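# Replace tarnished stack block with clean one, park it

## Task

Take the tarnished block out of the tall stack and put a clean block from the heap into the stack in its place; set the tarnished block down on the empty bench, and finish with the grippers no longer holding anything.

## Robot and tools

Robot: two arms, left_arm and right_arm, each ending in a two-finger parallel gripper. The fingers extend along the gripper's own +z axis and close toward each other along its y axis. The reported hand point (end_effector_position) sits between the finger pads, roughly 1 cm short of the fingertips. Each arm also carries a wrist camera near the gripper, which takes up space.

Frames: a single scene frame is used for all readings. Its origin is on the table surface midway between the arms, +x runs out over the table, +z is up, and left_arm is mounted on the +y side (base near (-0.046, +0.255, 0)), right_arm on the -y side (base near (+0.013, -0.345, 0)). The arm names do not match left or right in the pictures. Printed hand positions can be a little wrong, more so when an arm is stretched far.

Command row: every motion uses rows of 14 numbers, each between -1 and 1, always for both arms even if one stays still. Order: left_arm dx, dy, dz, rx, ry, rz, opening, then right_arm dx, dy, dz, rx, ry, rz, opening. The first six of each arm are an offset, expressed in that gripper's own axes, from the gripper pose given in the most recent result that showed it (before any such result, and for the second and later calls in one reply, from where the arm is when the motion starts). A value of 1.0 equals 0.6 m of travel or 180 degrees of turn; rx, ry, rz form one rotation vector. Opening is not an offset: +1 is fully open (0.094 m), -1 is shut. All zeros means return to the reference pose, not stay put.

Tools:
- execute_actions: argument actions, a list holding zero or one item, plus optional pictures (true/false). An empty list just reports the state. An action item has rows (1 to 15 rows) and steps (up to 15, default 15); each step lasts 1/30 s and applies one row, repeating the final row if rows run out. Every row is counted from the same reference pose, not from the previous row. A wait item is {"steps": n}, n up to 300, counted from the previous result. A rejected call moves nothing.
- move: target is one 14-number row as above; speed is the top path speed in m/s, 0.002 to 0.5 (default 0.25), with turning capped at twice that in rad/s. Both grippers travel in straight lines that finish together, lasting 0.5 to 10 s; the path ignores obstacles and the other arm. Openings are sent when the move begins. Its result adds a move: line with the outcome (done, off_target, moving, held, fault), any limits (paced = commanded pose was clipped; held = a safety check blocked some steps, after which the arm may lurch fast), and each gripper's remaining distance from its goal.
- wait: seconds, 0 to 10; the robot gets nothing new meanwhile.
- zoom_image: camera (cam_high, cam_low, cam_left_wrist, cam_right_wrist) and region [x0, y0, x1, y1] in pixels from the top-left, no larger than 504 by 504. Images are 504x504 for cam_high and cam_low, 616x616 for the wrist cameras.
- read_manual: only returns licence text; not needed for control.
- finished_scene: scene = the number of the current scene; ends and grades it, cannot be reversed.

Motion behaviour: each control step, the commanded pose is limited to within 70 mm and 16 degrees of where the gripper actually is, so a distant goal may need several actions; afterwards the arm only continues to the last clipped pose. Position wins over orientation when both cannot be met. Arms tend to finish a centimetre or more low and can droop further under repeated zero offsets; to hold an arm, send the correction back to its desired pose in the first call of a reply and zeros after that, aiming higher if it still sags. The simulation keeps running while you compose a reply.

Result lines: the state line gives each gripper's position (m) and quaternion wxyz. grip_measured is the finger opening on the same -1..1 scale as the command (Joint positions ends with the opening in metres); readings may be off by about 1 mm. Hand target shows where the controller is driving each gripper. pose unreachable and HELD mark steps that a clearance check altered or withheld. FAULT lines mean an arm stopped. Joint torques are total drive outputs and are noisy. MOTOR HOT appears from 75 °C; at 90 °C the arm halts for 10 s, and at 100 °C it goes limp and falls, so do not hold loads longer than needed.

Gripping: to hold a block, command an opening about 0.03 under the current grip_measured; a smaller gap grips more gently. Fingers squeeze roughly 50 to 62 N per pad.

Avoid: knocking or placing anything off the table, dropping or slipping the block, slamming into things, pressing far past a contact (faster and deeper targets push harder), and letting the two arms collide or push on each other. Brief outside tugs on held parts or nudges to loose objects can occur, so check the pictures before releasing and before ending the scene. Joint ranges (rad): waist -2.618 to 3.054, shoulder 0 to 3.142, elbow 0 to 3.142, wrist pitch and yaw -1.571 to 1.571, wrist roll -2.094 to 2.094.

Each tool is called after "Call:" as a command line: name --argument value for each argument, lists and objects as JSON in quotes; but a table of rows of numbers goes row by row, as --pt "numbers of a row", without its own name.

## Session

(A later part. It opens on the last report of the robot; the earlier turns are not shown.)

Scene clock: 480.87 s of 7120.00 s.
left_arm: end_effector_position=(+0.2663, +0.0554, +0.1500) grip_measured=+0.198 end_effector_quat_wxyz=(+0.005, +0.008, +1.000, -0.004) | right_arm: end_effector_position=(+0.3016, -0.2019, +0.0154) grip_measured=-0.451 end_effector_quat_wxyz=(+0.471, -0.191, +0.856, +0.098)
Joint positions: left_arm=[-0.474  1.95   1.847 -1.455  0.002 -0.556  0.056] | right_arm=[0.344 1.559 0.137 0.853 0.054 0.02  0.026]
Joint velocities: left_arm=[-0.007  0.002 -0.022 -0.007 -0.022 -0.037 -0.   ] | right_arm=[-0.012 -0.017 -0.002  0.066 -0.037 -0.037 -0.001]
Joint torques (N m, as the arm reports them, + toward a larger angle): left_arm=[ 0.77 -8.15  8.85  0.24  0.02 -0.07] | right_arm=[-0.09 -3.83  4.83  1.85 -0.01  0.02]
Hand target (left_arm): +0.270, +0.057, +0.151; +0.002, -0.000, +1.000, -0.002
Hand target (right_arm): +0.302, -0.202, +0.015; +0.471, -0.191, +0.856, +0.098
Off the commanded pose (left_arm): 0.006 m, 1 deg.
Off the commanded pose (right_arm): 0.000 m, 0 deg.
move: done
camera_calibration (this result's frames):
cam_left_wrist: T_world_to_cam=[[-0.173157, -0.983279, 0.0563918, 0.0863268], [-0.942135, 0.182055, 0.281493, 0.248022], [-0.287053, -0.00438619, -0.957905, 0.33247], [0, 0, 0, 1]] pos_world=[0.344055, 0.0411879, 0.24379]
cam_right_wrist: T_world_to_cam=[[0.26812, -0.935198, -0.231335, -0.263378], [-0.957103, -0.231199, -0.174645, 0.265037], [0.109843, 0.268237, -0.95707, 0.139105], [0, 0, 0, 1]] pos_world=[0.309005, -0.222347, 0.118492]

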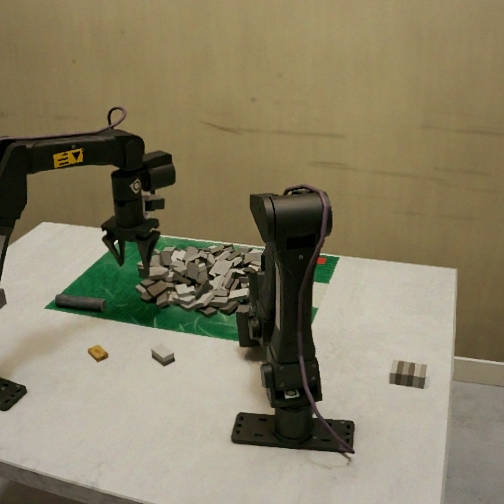

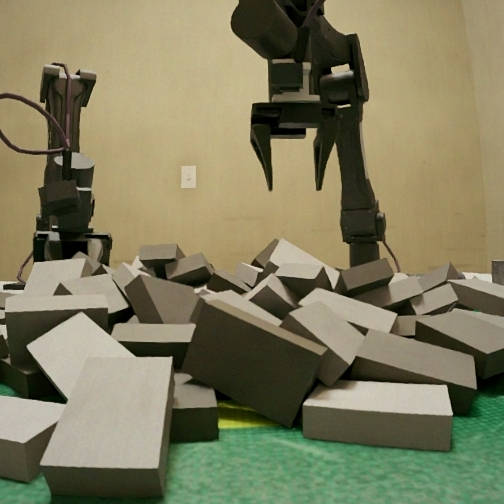

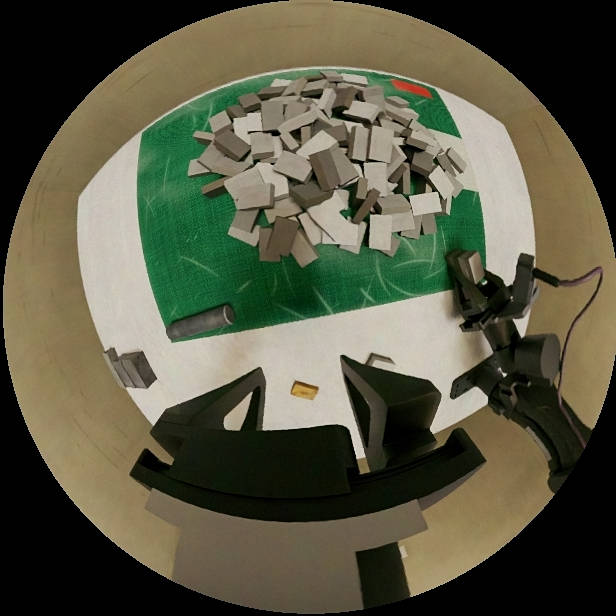

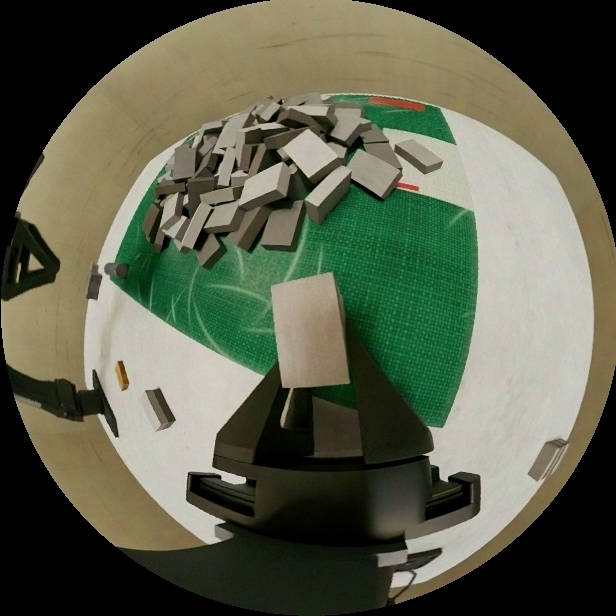

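Call:
move --target '[-0.173,0.004,0.13,0,0,0.158,-0.15,0,0,0,0,0,0,-0.5]' --speed 0.12

Call:
zoom_image --camera "cam_left_wrist" --region '[220,270,390,440]'

Call:
zoom_image --camera "cam_high" --region '[110,240,210,340]'

Scene clock: 508.30 s of 7120.00 s.
left_arm: end_effector_position=(+0.3657, +0.0525, +0.0744) grip_measured=-0.148 end_effector_quat_wxyz=(+0.004, +0.253, +0.968, -0.002) | right_arm: end_effector_position=(+0.3016, -0.2019, +0.0154) grip_measured=-0.451 end_effector_quat_wxyz=(+0.471, -0.191, +0.856, +0.098)
Joint positions: left_arm=[-0.362  2.348  2.171 -1.386  0.002  0.051  0.04 ] | right_arm=[0.344 1.559 0.137 0.853 0.054 0.02  0.026]
Joint velocities: left_arm=[-0.002 -0.007 -0.012 -0.007 -0.007  0.007 -0.   ] | right_arm=[ 0.037  0.002  0.007 -0.007  0.022 -0.037 -0.001]
Joint torques (N m, as the arm reports them, + toward a larger angle): left_arm=[  0.79 -11.17   8.87   0.36   0.03   0.1 ] | right_arm=[-0.02 -3.79  4.82  1.86 -0.02  0.02]
Hand target (left_arm): +0.371, +0.054, +0.074; +0.007, +0.253, +0.967, -0.003
Hand target (right_arm): +0.302, -0.202, +0.015; +0.471, -0.191, +0.856, +0.098
Off the commanded pose (left_arm): 0.006 m, 0 deg.
Off the commanded pose (right_arm): 0.000 m, 0 deg.
After step 90, 21.87 s passed at rest.
move: done
camera_calibration (this result's frames):
cam_left_wrist: T_world_to_cam=[[-0.619059, -0.783761, 0.0498382, 0.257993], [-0.743483, 0.605322, 0.284285, 0.26833], [-0.25298, 0.138935, -0.957444, 0.268551], [0, 0, 0, 1]] pos_world=[0.42715, 0.0024677, 0.167982]
cam_right_wrist: T_world_to_cam=[[0.26812, -0.935198, -0.231335, -0.263378], [-0.957103, -0.231199, -0.174645, 0.265037], [0.109843, 0.268237, -0.95707, 0.139105], [0, 0, 0, 1]] pos_world=[0.309005, -0.222347, 0.118492]

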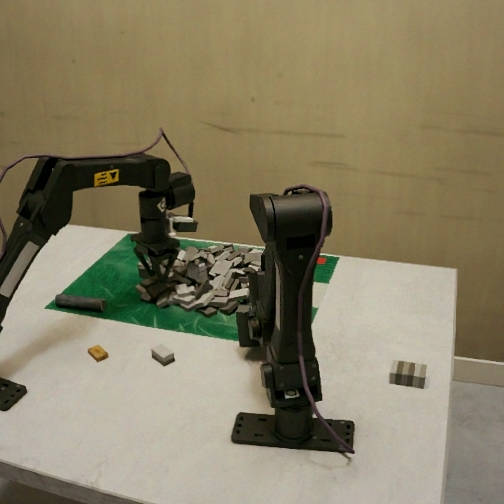

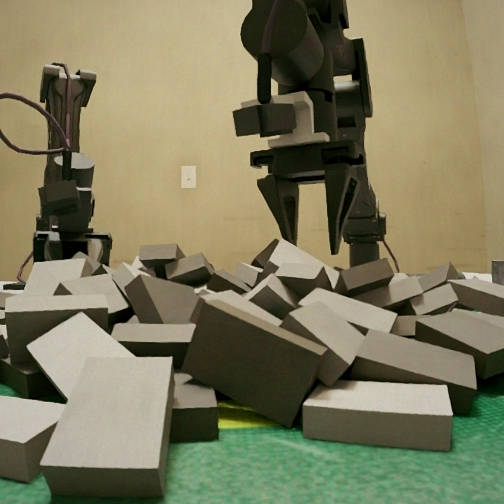

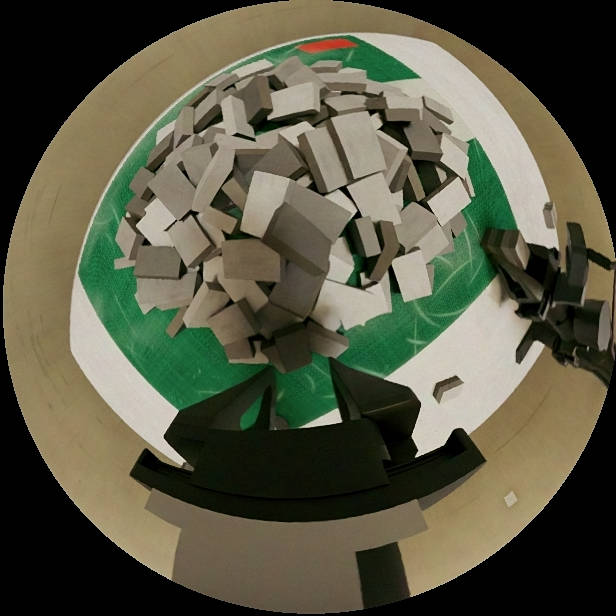

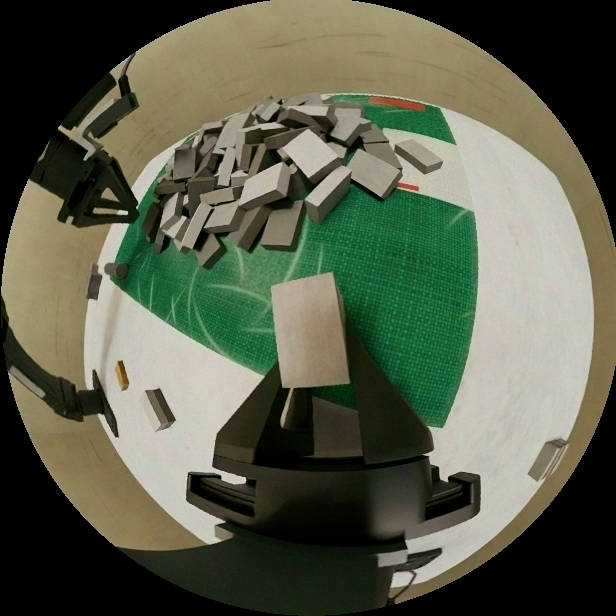

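Region (220, 270, 390, 440) of cam_left_wrist's 616x616 image, scaled by 2.965, with more detail than that image has.

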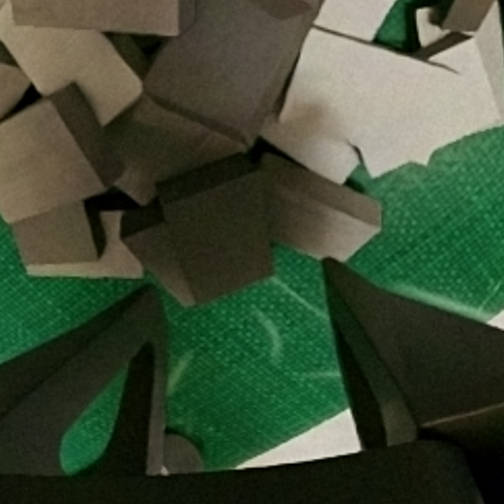

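Region (110, 240, 210, 340) of cam_high's 504x504 image, scaled by 5.040, with more detail than that image has.

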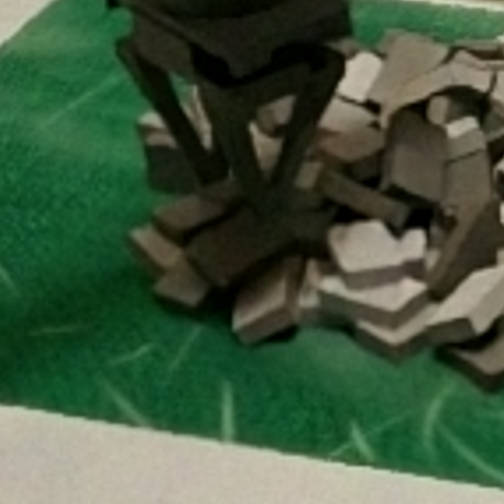

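Call:
move --target '[0.006,0.01,0.045,0,-0.075,0,-0.15,0,0,0,0,0,0,-0.5]' --speed 0.05

Call:
zoom_image --camera "cam_left_wrist" --region '[220,270,390,440]'

Call:
zoom_image --camera "cam_high" --region '[110,240,210,340]'

Scene clock: 522.13 s of 7120.00 s.
left_arm: end_effector_position=(+0.3679, +0.0550, +0.0456) grip_measured=-0.148 end_effector_quat_wxyz=(+0.116, +0.251, +0.961, -0.029) | right_arm: end_effector_position=(+0.3016, -0.2019, +0.0154) grip_measured=-0.451 end_effector_quat_wxyz=(+0.471, -0.191, +0.856, +0.098)
Joint positions: left_arm=[-0.351  2.11   1.637 -0.86   0.013  0.062  0.04 ] | right_arm=[0.344 1.559 0.137 0.853 0.054 0.02  0.026]
Joint velocities: left_arm=[-0.002 -0.017 -0.007  0.051 -0.007 -0.139  0.   ] | right_arm=[-0.007 -0.012  0.012  0.037  0.022  0.037 -0.   ]
Joint torques (N m, as the arm reports them, + toward a larger angle): left_arm=[  0.97 -12.16   4.78   0.92   0.14   0.11] | right_arm=[-0.04 -3.82  4.83  1.85 -0.01  0.01]
Hand target (left_arm): +0.366, +0.059, +0.047; +0.117, +0.251, +0.960, -0.033
Hand target (right_arm): +0.302, -0.202, +0.015; +0.471, -0.191, +0.856, +0.098
Off the commanded pose (left_arm): 0.005 m, 0 deg.
Off the commanded pose (right_arm): 0.000 m, 0 deg.
After step 90, 7.97 s passed at rest.
move: done
camera_calibration (this result's frames):
cam_left_wrist: T_world_to_cam=[[-0.625997, -0.77978, 0.00846039, 0.267008], [-0.778002, 0.625238, 0.0615627, 0.298427], [-0.0532951, 0.0319559, -0.998067, 0.175502], [0, 0, 0, 1]] pos_world=[0.408677, 0.0160112, 0.154531]
cam_right_wrist: T_world_to_cam=[[0.26812, -0.935198, -0.231335, -0.263378], [-0.957103, -0.231199, -0.174645, 0.265037], [0.109843, 0.268237, -0.95707, 0.139105], [0, 0, 0, 1]] pos_world=[0.309005, -0.222347, 0.118492]

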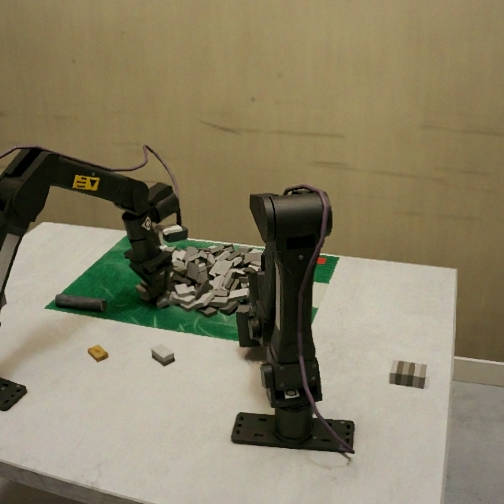

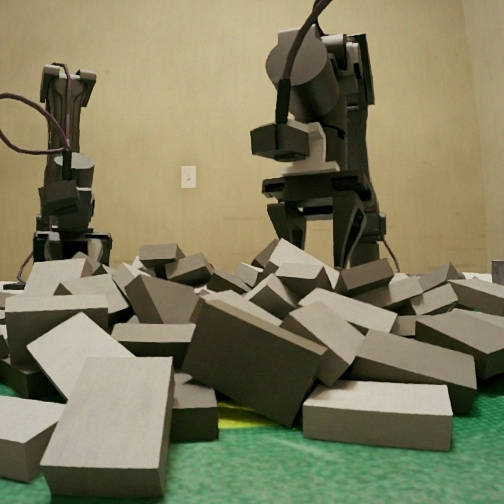

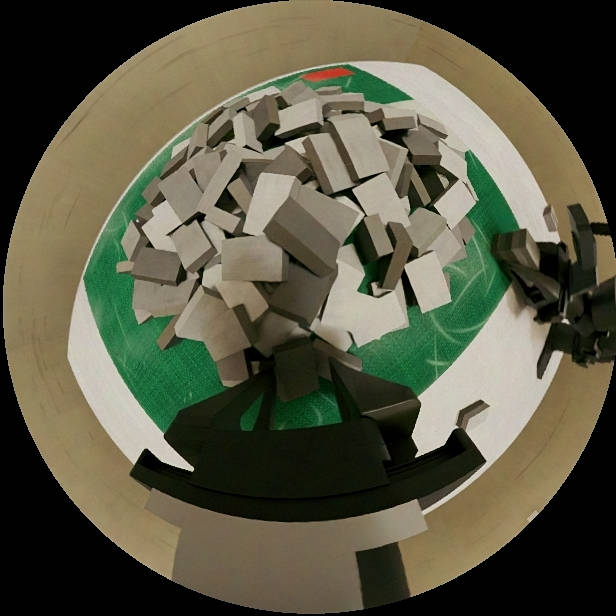

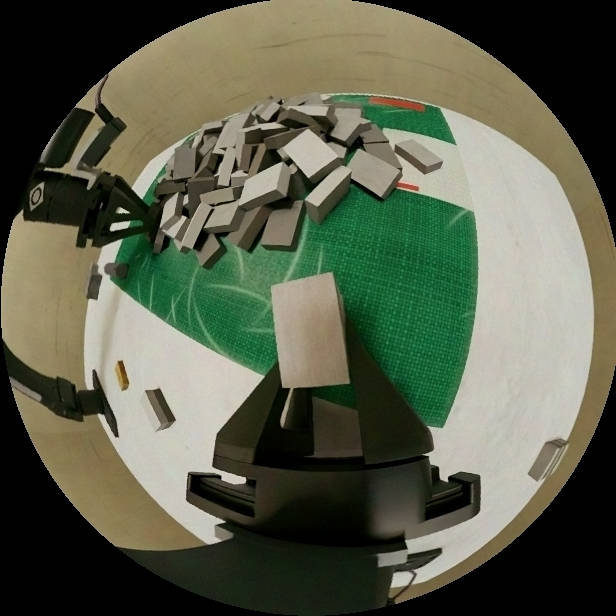

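Region (220, 270, 390, 440) of cam_left_wrist's 616x616 image, scaled by 2.965, with more detail than that image has.

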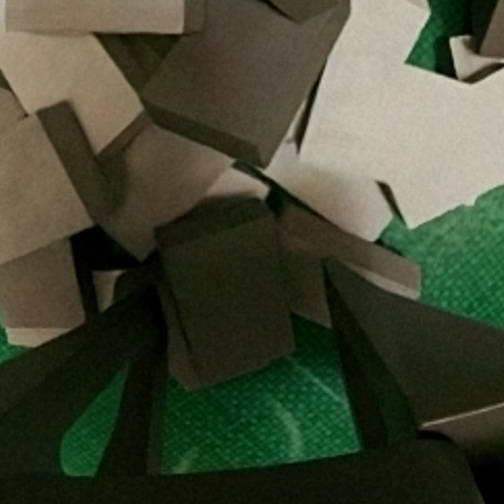

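Region (110, 240, 210, 340) of cam_high's 504x504 image, scaled by 5.040, with more detail than that image has.

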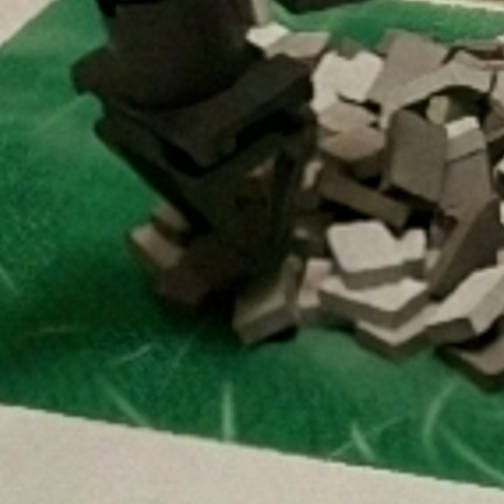

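Call:
move --target '[0.004,0.01,0.028,0,0,-0.015,-0.15,0,0,0,0,0,0,-0.5]' --speed 0.03

Call:
zoom_image --camera "cam_left_wrist" --region '[220,270,390,440]'

Scene clock: 530.97 s of 7120.00 s.
left_arm: end_effector_position=(+0.3774, +0.0504, +0.0484) grip_measured=-0.148 end_effector_quat_wxyz=(+0.136, +0.239, +0.961, -0.035) | right_arm: end_effector_position=(+0.3016, -0.2019, +0.0154) grip_measured=-0.451 end_effector_quat_wxyz=(+0.471, -0.191, +0.856, +0.098)
Joint positions: left_arm=[-0.351  2.11   1.637 -0.816  0.013  0.038  0.04 ] | right_arm=[0.344 1.559 0.137 0.853 0.054 0.02  0.026]
Joint velocities: left_arm=[ 0.002 -0.002  0.002 -0.007  0.022 -0.037  0.002] | right_arm=[-0.002 -0.017 -0.002  0.007 -0.007 -0.007 -0.001]
Joint torques (N m, as the arm reports them, + toward a larger angle): left_arm=[ 1.31 -9.39  4.33  0.98  0.07 -0.09] | right_arm=[-0.03 -3.82  4.82  1.86 -0.01  0.01]
Hand target (left_arm): +0.372, +0.059, +0.029; +0.115, +0.229, +0.966, -0.032
Hand target (right_arm): +0.302, -0.202, +0.015; +0.471, -0.191, +0.856, +0.098
Off the commanded pose (left_arm): 0.022 m, 3 deg.
Off the commanded pose (right_arm): 0.000 m, 0 deg.
After step 90, 4.80 s passed at rest.
move: off_target (left_arm)
camera_calibration (this result's frames):
cam_left_wrist: T_world_to_cam=[[-0.608052, -0.793878, 0.00551504, 0.263378], [-0.793707, 0.608044, 0.0176483, 0.317437], [-0.017364, 0.00635374, -0.999829, 0.166764], [0, 0, 0, 1]] pos_world=[0.414995, 0.0150149, 0.159681]
cam_right_wrist: T_world_to_cam=[[0.26812, -0.935198, -0.231335, -0.263378], [-0.957103, -0.231199, -0.174645, 0.265037], [0.109843, 0.268237, -0.95707, 0.139105], [0, 0, 0, 1]] pos_world=[0.309005, -0.222347, 0.118492]

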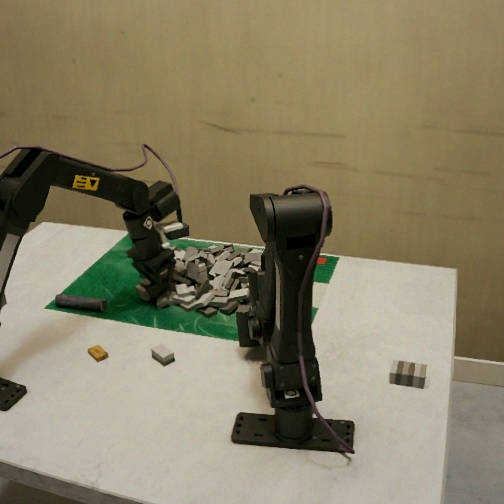

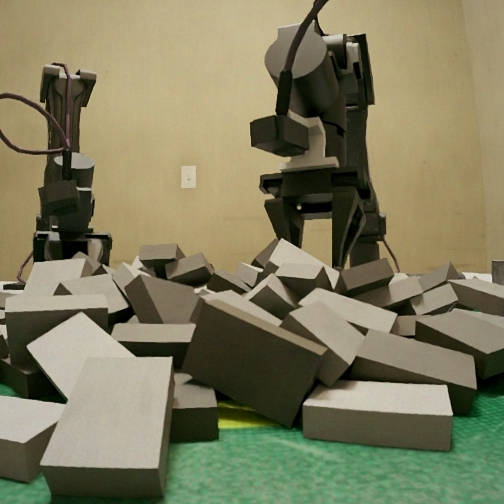

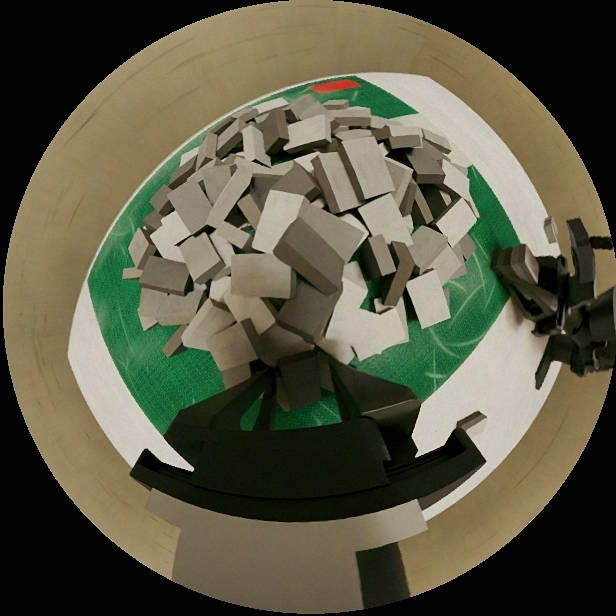

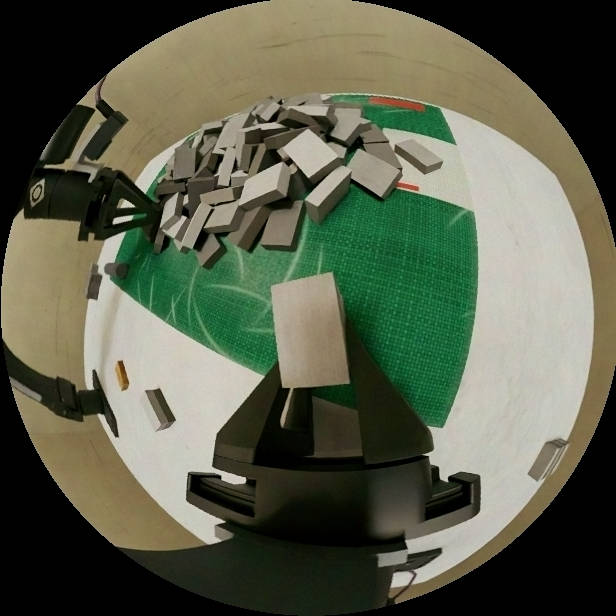

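Region (220, 270, 390, 440) of cam_left_wrist's 616x616 image, scaled by 2.965, with more detail than that image has.

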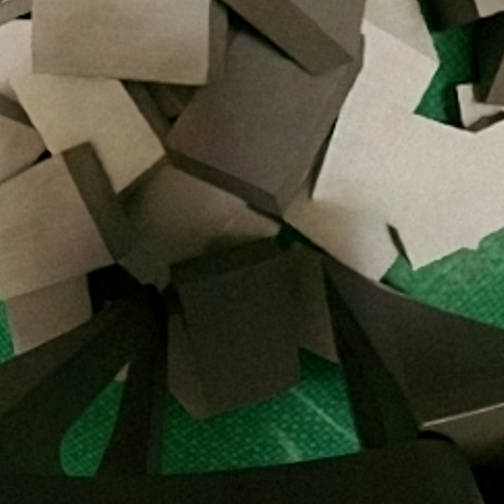

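Call:
execute_actions --actions '[{"rows":[[0.03,0.008,0.03,0,0.017,0,-0.15,0,0,0,0,0,0,-0.5],[0.036,0.008,0.033,0,0.02,0,-0.15,0,0,0,0,0,0,-0.5],[0.042,0.008,0.036,0,0.022,0,-0.15,0,0,0,0,0,0,-0.5],[0.048,0.008,0.039,0,0.024,0,-0.15,0,0,0,0,0,0,-0.5]],"steps":15}]'

Call:
zoom_image --camera "cam_left_wrist" --region '[220,270,390,440]'

Scene clock: 540.40 s of 7120.00 s.
left_arm: end_effector_position=(+0.3741, +0.0522, +0.0408) grip_measured=-0.148 end_effector_quat_wxyz=(+0.133, +0.242, +0.960, -0.033) | right_arm: end_effector_position=(+0.3016, -0.2019, +0.0154) grip_measured=-0.451 end_effector_quat_wxyz=(+0.471, -0.191, +0.856, +0.098)
Joint positions: left_arm=[-0.351  2.108  1.606 -0.792  0.012  0.043  0.04 ] | right_arm=[0.344 1.559 0.137 0.853 0.054 0.02  0.026]
Joint velocities: left_arm=[-0.002 -0.002  0.022 -0.051 -0.081  0.022  0.001] | right_arm=[-0.007 -0.002 -0.002  0.081 -0.022 -0.022  0.001]
Joint torques (N m, as the arm reports them, + toward a larger angle): left_arm=[ 1.16 -9.7   2.97  0.85  0.03  0.09] | right_arm=[-0.02 -3.79  4.87  1.85 -0.01  0.02]
Hand target (left_arm): +0.361, +0.065, +0.019; +0.100, +0.240, +0.965, -0.026
Hand target (right_arm): +0.302, -0.202, +0.015; +0.471, -0.191, +0.856, +0.098
Off the commanded pose (left_arm): 0.029 m, 4 deg.
Off the commanded pose (right_arm): 0.000 m, 0 deg.
Steps of this call (steps 1 to 90: nothing new was sent; then 5.93 s passed at rest; steps 91 to 105: all 15 steps of this action). Readings (end_effector_position):
91: left_arm (+0.3775, +0.0503, +0.0479) | right_arm (+0.3016, -0.2019, +0.0154)
92: left_arm (+0.3768, +0.0507, +0.0466) | right_arm (+0.3016, -0.2019, +0.0154)
94: left_arm (+0.3733, +0.0524, +0.0413) | right_arm (+0.3016, -0.2019, +0.0154)
98: left_arm (+0.3740, +0.0522, +0.0409) | right_arm (+0.3016, -0.2019, +0.0154)
105: the state above
camera_calibration (this result's frames):
cam_left_wrist: T_world_to_cam=[[-0.611848, -0.790964, 0.00431983, 0.264172], [-0.79067, 0.611754, 0.0244578, 0.312243], [-0.0219879, 0.0115489, -0.999692, 0.160541], [0, 0, 0, 1]] pos_world=[0.412044, 0.0160802, 0.151714]
cam_right_wrist: T_world_to_cam=[[0.26812, -0.935198, -0.231335, -0.263378], [-0.957103, -0.231199, -0.174645, 0.265037], [0.109843, 0.268237, -0.95707, 0.139105], [0, 0, 0, 1]] pos_world=[0.309005, -0.222347, 0.118492]

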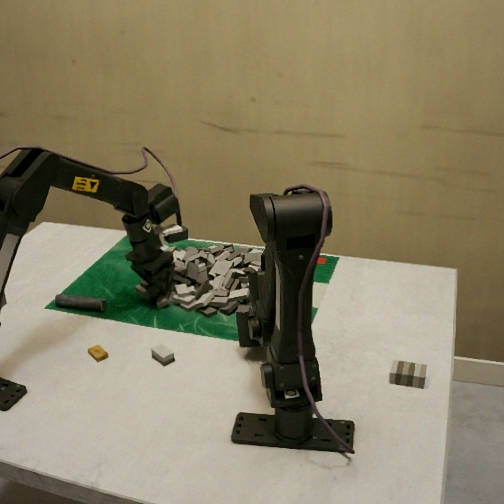

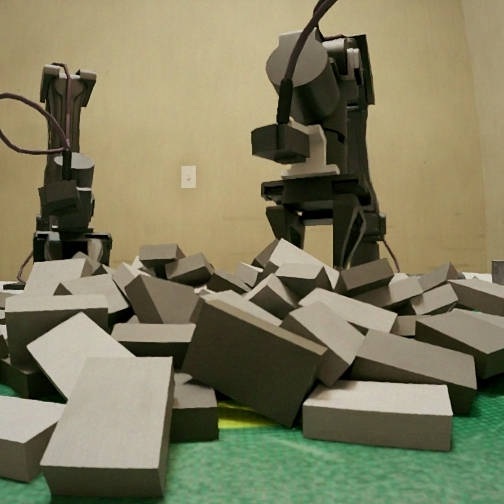

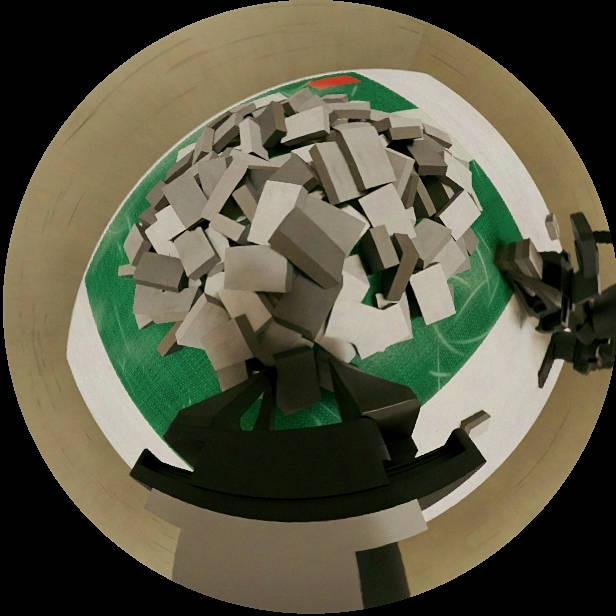

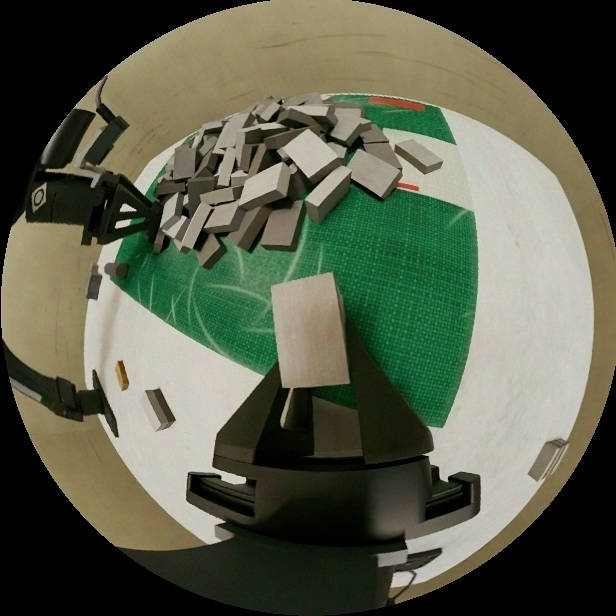

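Region (220, 270, 390, 440) of cam_left_wrist's 616x616 image, scaled by 2.965, with more detail than that image has.

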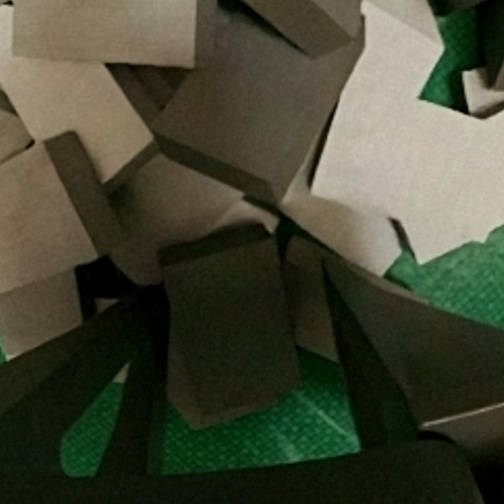

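Contact on the supporting block; try gripping here.

Call:
execute_actions --actions '[{"rows":[[0,0,0,0,0,0,-0.15,0,0,0,0,0,0,-0.5],[0,0,0,0,0,0,-0.25,0,0,0,0,0,0,-0.5],[0,0,0,0,0,0,-0.33,0,0,0,0,0,0,-0.5],[0,0,0,0,0,0,-0.4,0,0,0,0,0,0,-0.5],[0,0,0,0,0,0,-0.44,0,0,0,0,0,0,-0.5],[0,0,0,0,0,0,-0.48,0,0,0,0,0,0,-0.5],[0,0,0,0,0,0,-0.51,0,0,0,0,0,0,-0.5]],"steps":15}]' --pictures false

Call:
move --target '[0,0,-0.11,0,0.085,0,-0.51,0,0,0,0,0,0,-0.5]' --speed 0.06

Call:
zoom_image --camera "cam_low" --region '[240,160,380,300]'

Scene clock: 549.67 s of 7120.00 s.
left_arm: end_effector_position=(+0.3750, +0.0532, +0.0417) grip_measured=-0.463 end_effector_quat_wxyz=(+0.136, +0.242, +0.960, -0.030) | right_arm: end_effector_position=(+0.3016, -0.2019, +0.0154) grip_measured=-0.451 end_effector_quat_wxyz=(+0.471, -0.191, +0.856, +0.098)
Joint positions: left_arm=[-0.351  2.107  1.606 -0.791  0.004  0.043  0.025] | right_arm=[0.344 1.559 0.137 0.853 0.054 0.02  0.026]
Joint velocities: left_arm=[-0.007 -0.012 -0.007 -0.037 -0.007  0.007  0.001] | right_arm=[ 0.007 -0.017 -0.007  0.022  0.022 -0.066 -0.   ]
Joint torques (N m, as the arm reports them, + toward a larger angle): left_arm=[  0.05 -10.78   6.85   0.9    0.11   0.02] | right_arm=[-0.06 -3.83  4.84  1.85 -0.02  0.02]
Hand target (left_arm): +0.374, +0.052, +0.041; +0.133, +0.242, +0.960, -0.033
Hand target (right_arm): +0.302, -0.202, +0.015; +0.471, -0.191, +0.856, +0.098
Off the commanded pose (left_arm): 0.002 m, 0 deg.
Off the commanded pose (right_arm): 0.000 m, 0 deg.
Steps of this call (steps 1 to 90: nothing new was sent; then 5.77 s passed at rest; steps 91 to 105: all 15 steps of this action). Readings (end_effector_position):
91: left_arm (+0.3744, +0.0521, +0.0415) | right_arm (+0.3016, -0.2019, +0.0154)
92: left_arm (+0.3745, +0.0524, +0.0417) | right_arm (+0.3016, -0.2019, +0.0154)
94: left_arm (+0.3749, +0.0531, +0.0417) | right_arm (+0.3016, -0.2019, +0.0154)
98: left_arm (+0.3750, +0.0532, +0.0417) | right_arm (+0.3016, -0.2019, +0.0154)
105: the state above

Scene clock: 552.70 s of 7120.00 s.
left_arm: end_effector_position=(+0.3571, +0.0632, +0.1040) grip_measured=-0.463 end_effector_quat_wxyz=(+0.008, +0.244, +0.970, -0.000) | right_arm: end_effector_position=(+0.3016, -0.2019, +0.0154) grip_measured=-0.451 end_effector_quat_wxyz=(+0.471, -0.191, +0.856, +0.098)
Joint positions: left_arm=[-0.351  2.283  2.177 -1.449 -0.003  0.043  0.025] | right_arm=[0.344 1.559 0.137 0.853 0.054 0.02  0.026]
Joint velocities: left_arm=[-0.012 -0.007  0.012  0.066 -0.022 -0.022 -0.001] | right_arm=[-0.002  0.012 -0.002  0.007  0.007  0.066  0.001]
Joint torques (N m, as the arm reports them, + toward a larger angle): left_arm=[ -0.48 -10.86   9.13   0.28  -0.05  -0.06] | right_arm=[ 0.01 -3.84  4.83  1.84 -0.02  0.02]
Hand target (left_arm): +0.358, +0.061, +0.106; +0.007, +0.243, +0.970, +0.004
Hand target (right_arm): +0.302, -0.202, +0.015; +0.471, -0.191, +0.856, +0.098
Off the commanded pose (left_arm): 0.003 m, 0 deg.
Off the commanded pose (right_arm): 0.000 m, 0 deg.
move: done
camera_calibration (this result's frames):
cam_left_wrist: T_world_to_cam=[[-0.604993, -0.795045, 0.0434429, 0.255987], [-0.757099, 0.591297, 0.277794, 0.253477], [-0.246546, 0.135173, -0.959658, 0.291423], [0, 0, 0, 1]] pos_world=[0.418627, 0.0142487, 0.198131]
cam_right_wrist: T_world_to_cam=[[0.26812, -0.935198, -0.231335, -0.263378], [-0.957103, -0.231199, -0.174645, 0.265037], [0.109843, 0.268237, -0.95707, 0.139105], [0, 0, 0, 1]] pos_world=[0.309005, -0.222347, 0.118492]

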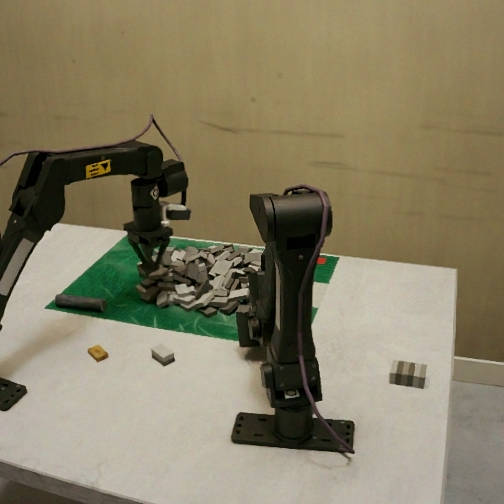

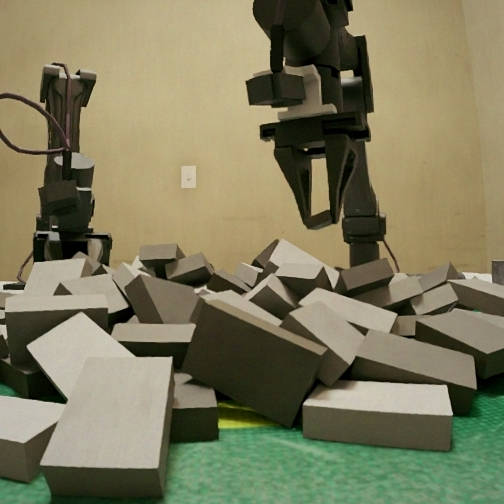

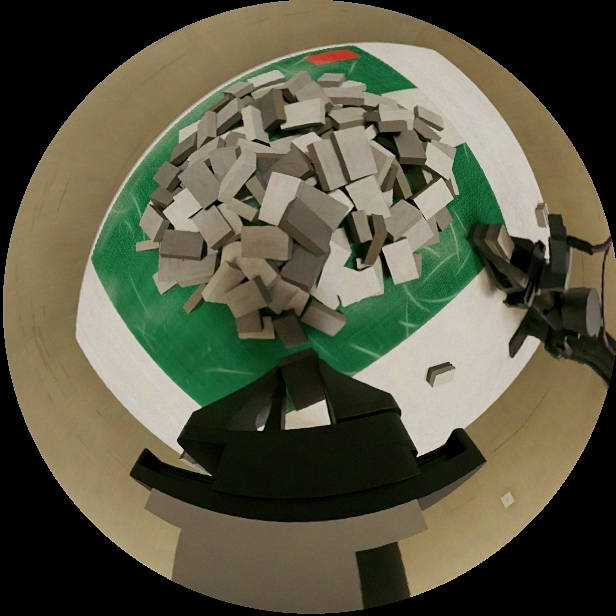

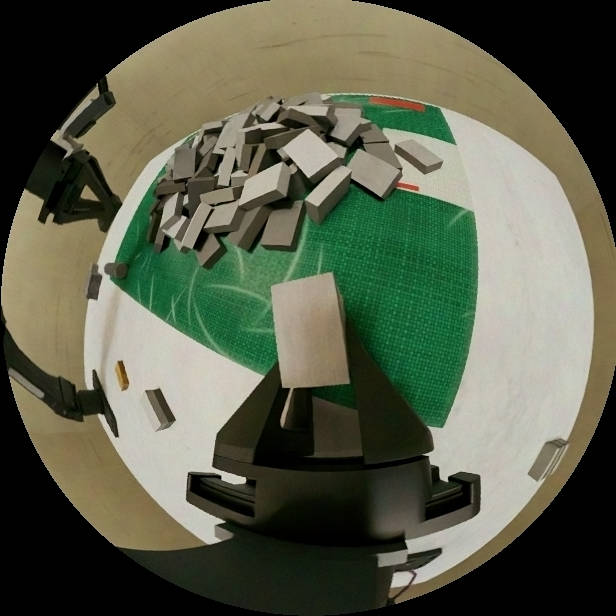

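Region (240, 160, 380, 300) of cam_low's 504x504 image, scaled by 3.600, with more detail than that image has.

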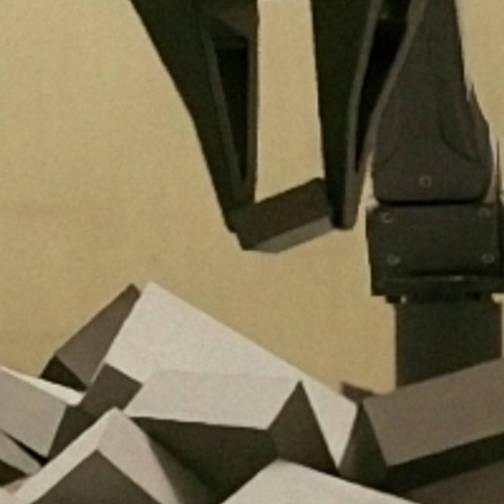

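Call:
move --target '[0.213,-0.158,0.105,0,0,0.516,-0.51,0,0,0,0,0,0,-0.5]' --speed 0.25

Call:
move --target '[0,0,0.045,0,0,0,-0.51,0,0,0,0,0,0,-0.5]' --speed 0.02

Call:
zoom_image --camera "cam_high" --region '[80,280,200,400]'

Scene clock: 563.80 s of 7120.00 s.
left_arm: end_effector_position=(+0.2049, +0.0413, +0.0360) grip_measured=-0.462 end_effector_quat_wxyz=(+0.002, +0.866, +0.500, +0.002) | right_arm: end_effector_position=(+0.3016, -0.2019, +0.0154) grip_measured=-0.451 end_effector_quat_wxyz=(+0.471, -0.191, +0.856, +0.098)
Joint positions: left_arm=[-0.614  1.848  1.251 -0.969 -0.003  1.383  0.025] | right_arm=[0.344 1.559 0.137 0.853 0.054 0.02  0.026]
Joint velocities: left_arm=[ 0.022 -0.002 -0.017  0.037 -0.007  0.051 -0.001] | right_arm=[ 0.017 -0.002  0.007 -0.007 -0.007 -0.022 -0.   ]
Joint torques (N m, as the arm reports them, + toward a larger angle): left_arm=[-0.68 -9.77  4.27  0.45  0.    0.11] | right_arm=[-0.02 -3.83  4.84  1.85 -0.01  0.02]
Hand target (left_arm): +0.201, +0.042, +0.038; +0.006, +0.871, +0.492, +0.004
Hand target (right_arm): +0.302, -0.202, +0.015; +0.471, -0.191, +0.856, +0.098
Off the commanded pose (left_arm): 0.005 m, 1 deg.
Off the commanded pose (right_arm): 0.000 m, 0 deg.
After step 90, 4.30 s passed at rest.
move: done
camera_calibration (this result's frames):
cam_left_wrist: T_world_to_cam=[[-0.775887, 0.629288, 0.0446795, 0.125505], [0.612106, 0.733771, 0.294798, -0.116957], [0.152729, 0.256079, -0.954514, 0.104611], [0, 0, 0, 1]] pos_world=[0.152991, -0.0199473, 0.128724]
cam_right_wrist: T_world_to_cam=[[0.26812, -0.935198, -0.231335, -0.263378], [-0.957103, -0.231199, -0.174645, 0.265037], [0.109843, 0.268237, -0.95707, 0.139105], [0, 0, 0, 1]] pos_world=[0.309005, -0.222347, 0.118492]

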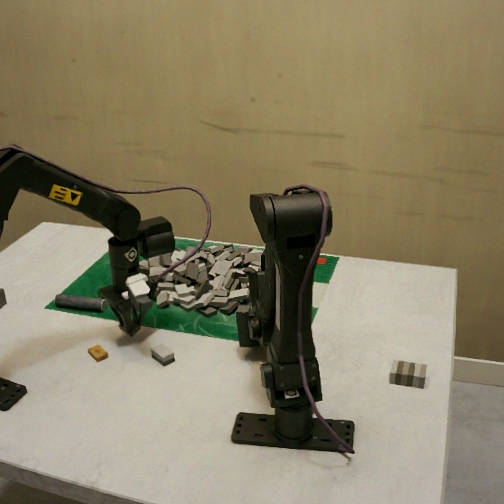

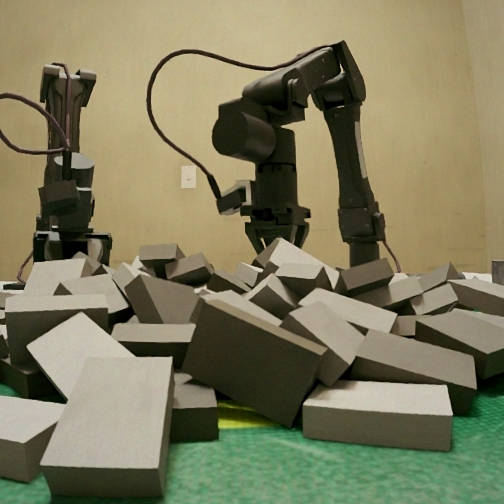

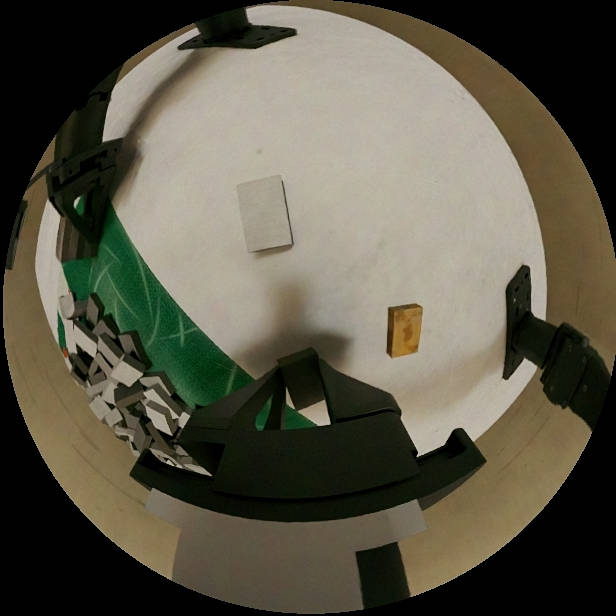

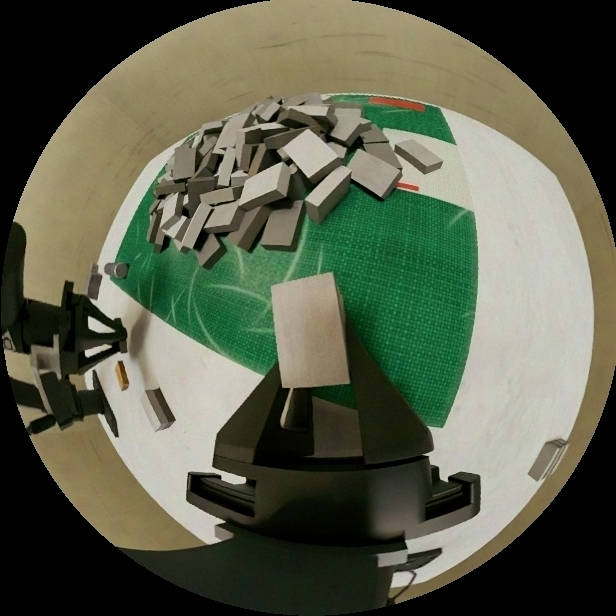

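Scene clock: 565.37 s of 7120.00 s.
left_arm: end_effector_position=(+0.2094, +0.0376, +0.0209) grip_measured=-0.462 end_effector_quat_wxyz=(+0.013, +0.866, +0.500, +0.006) | right_arm: end_effector_position=(+0.3016, -0.2019, +0.0154) grip_measured=-0.451 end_effector_quat_wxyz=(+0.471, -0.191, +0.856, +0.098)
Joint positions: left_arm=[-0.614  1.87   1.215 -0.888 -0.003  1.383  0.025] | right_arm=[0.344 1.559 0.137 0.853 0.054 0.02  0.026]
Joint velocities: left_arm=[ 0.002  0.007  0.007 -0.066  0.066 -0.022 -0.   ] | right_arm=[-0.017 -0.002 -0.027  0.022  0.022  0.022 -0.001]
Joint torques (N m, as the arm reports them, + toward a larger angle): left_arm=[ 0.12 -7.12  3.88  0.64  0.03  0.02] | right_arm=[-0.05 -3.8   4.83  1.85 -0.01  0.01]
Hand target (left_arm): +0.205, +0.041, +0.009; +0.002, +0.866, +0.500, +0.002
Hand target (right_arm): +0.302, -0.202, +0.015; +0.471, -0.191, +0.856, +0.098
Off the commanded pose (left_arm): 0.013 m, 1 deg.
Off the commanded pose (right_arm): 0.000 m, 0 deg.
move: off_target (left_arm)
camera_calibration (this result's frames):
cam_left_wrist: T_world_to_cam=[[-0.776481, 0.629776, 0.0214219, 0.132647], [0.606835, 0.738171, 0.294711, -0.111531], [0.169789, 0.241837, -0.955346, 0.0874434], [0, 0, 0, 1]] pos_world=[0.155832, -0.0223561, 0.113567]
cam_right_wrist: T_world_to_cam=[[0.26812, -0.935198, -0.231335, -0.263378], [-0.957103, -0.231199, -0.174645, 0.265037], [0.109843, 0.268237, -0.95707, 0.139105], [0, 0, 0, 1]] pos_world=[0.309005, -0.222347, 0.118492]

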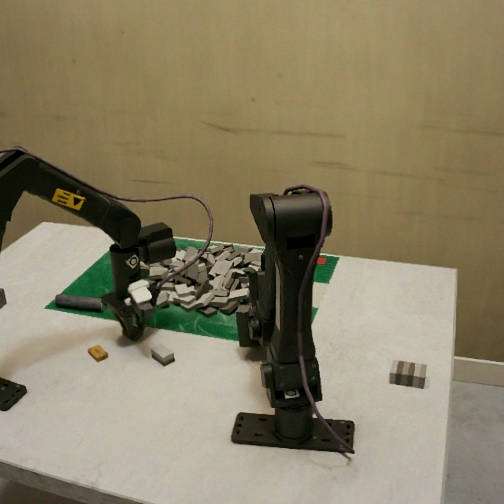

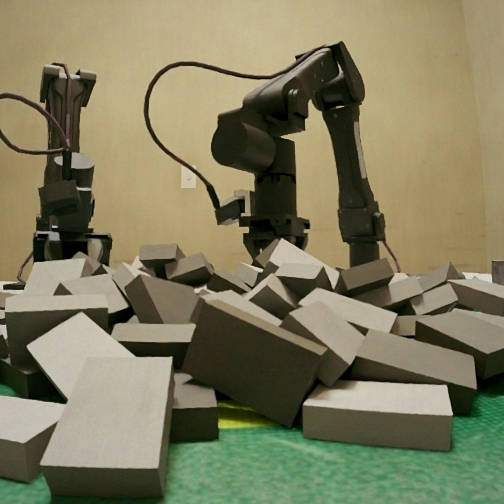

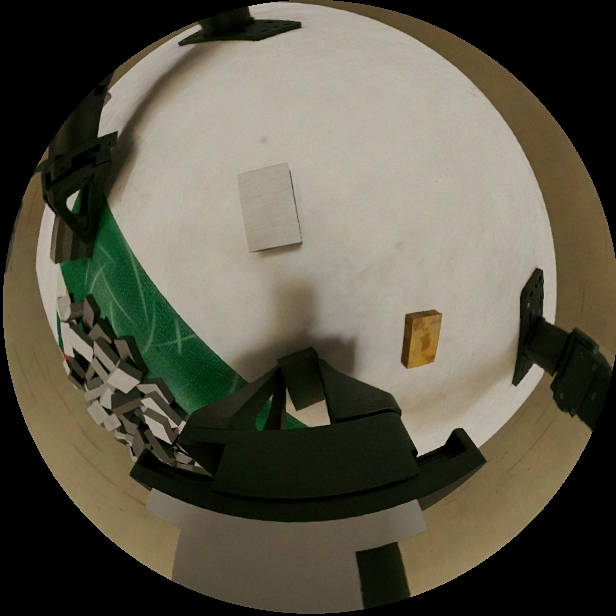

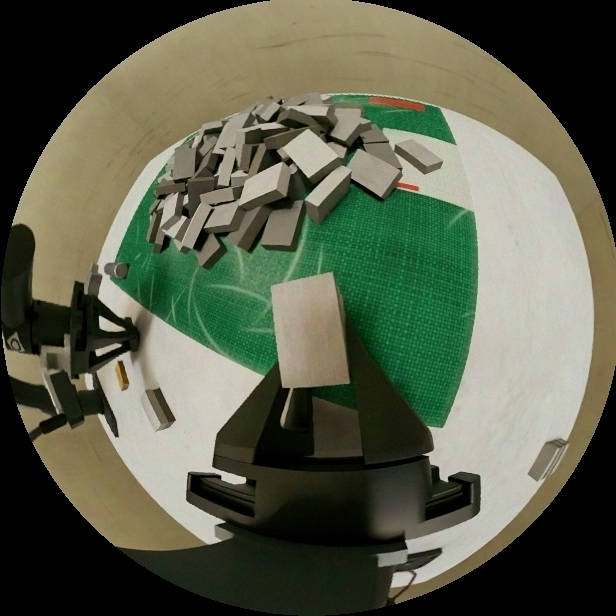

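Region (80, 280, 200, 400) of cam_high's 504x504 image, scaled by 4.200, with more detail than that image has.

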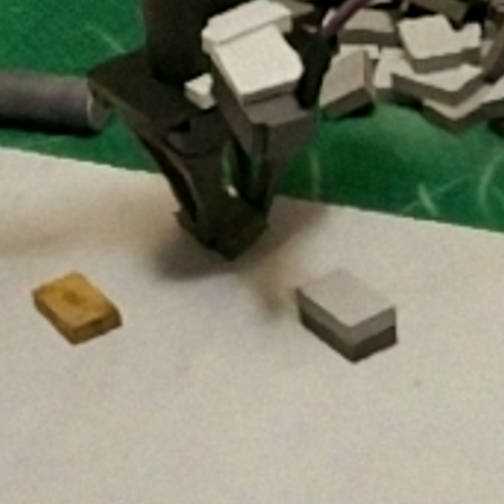

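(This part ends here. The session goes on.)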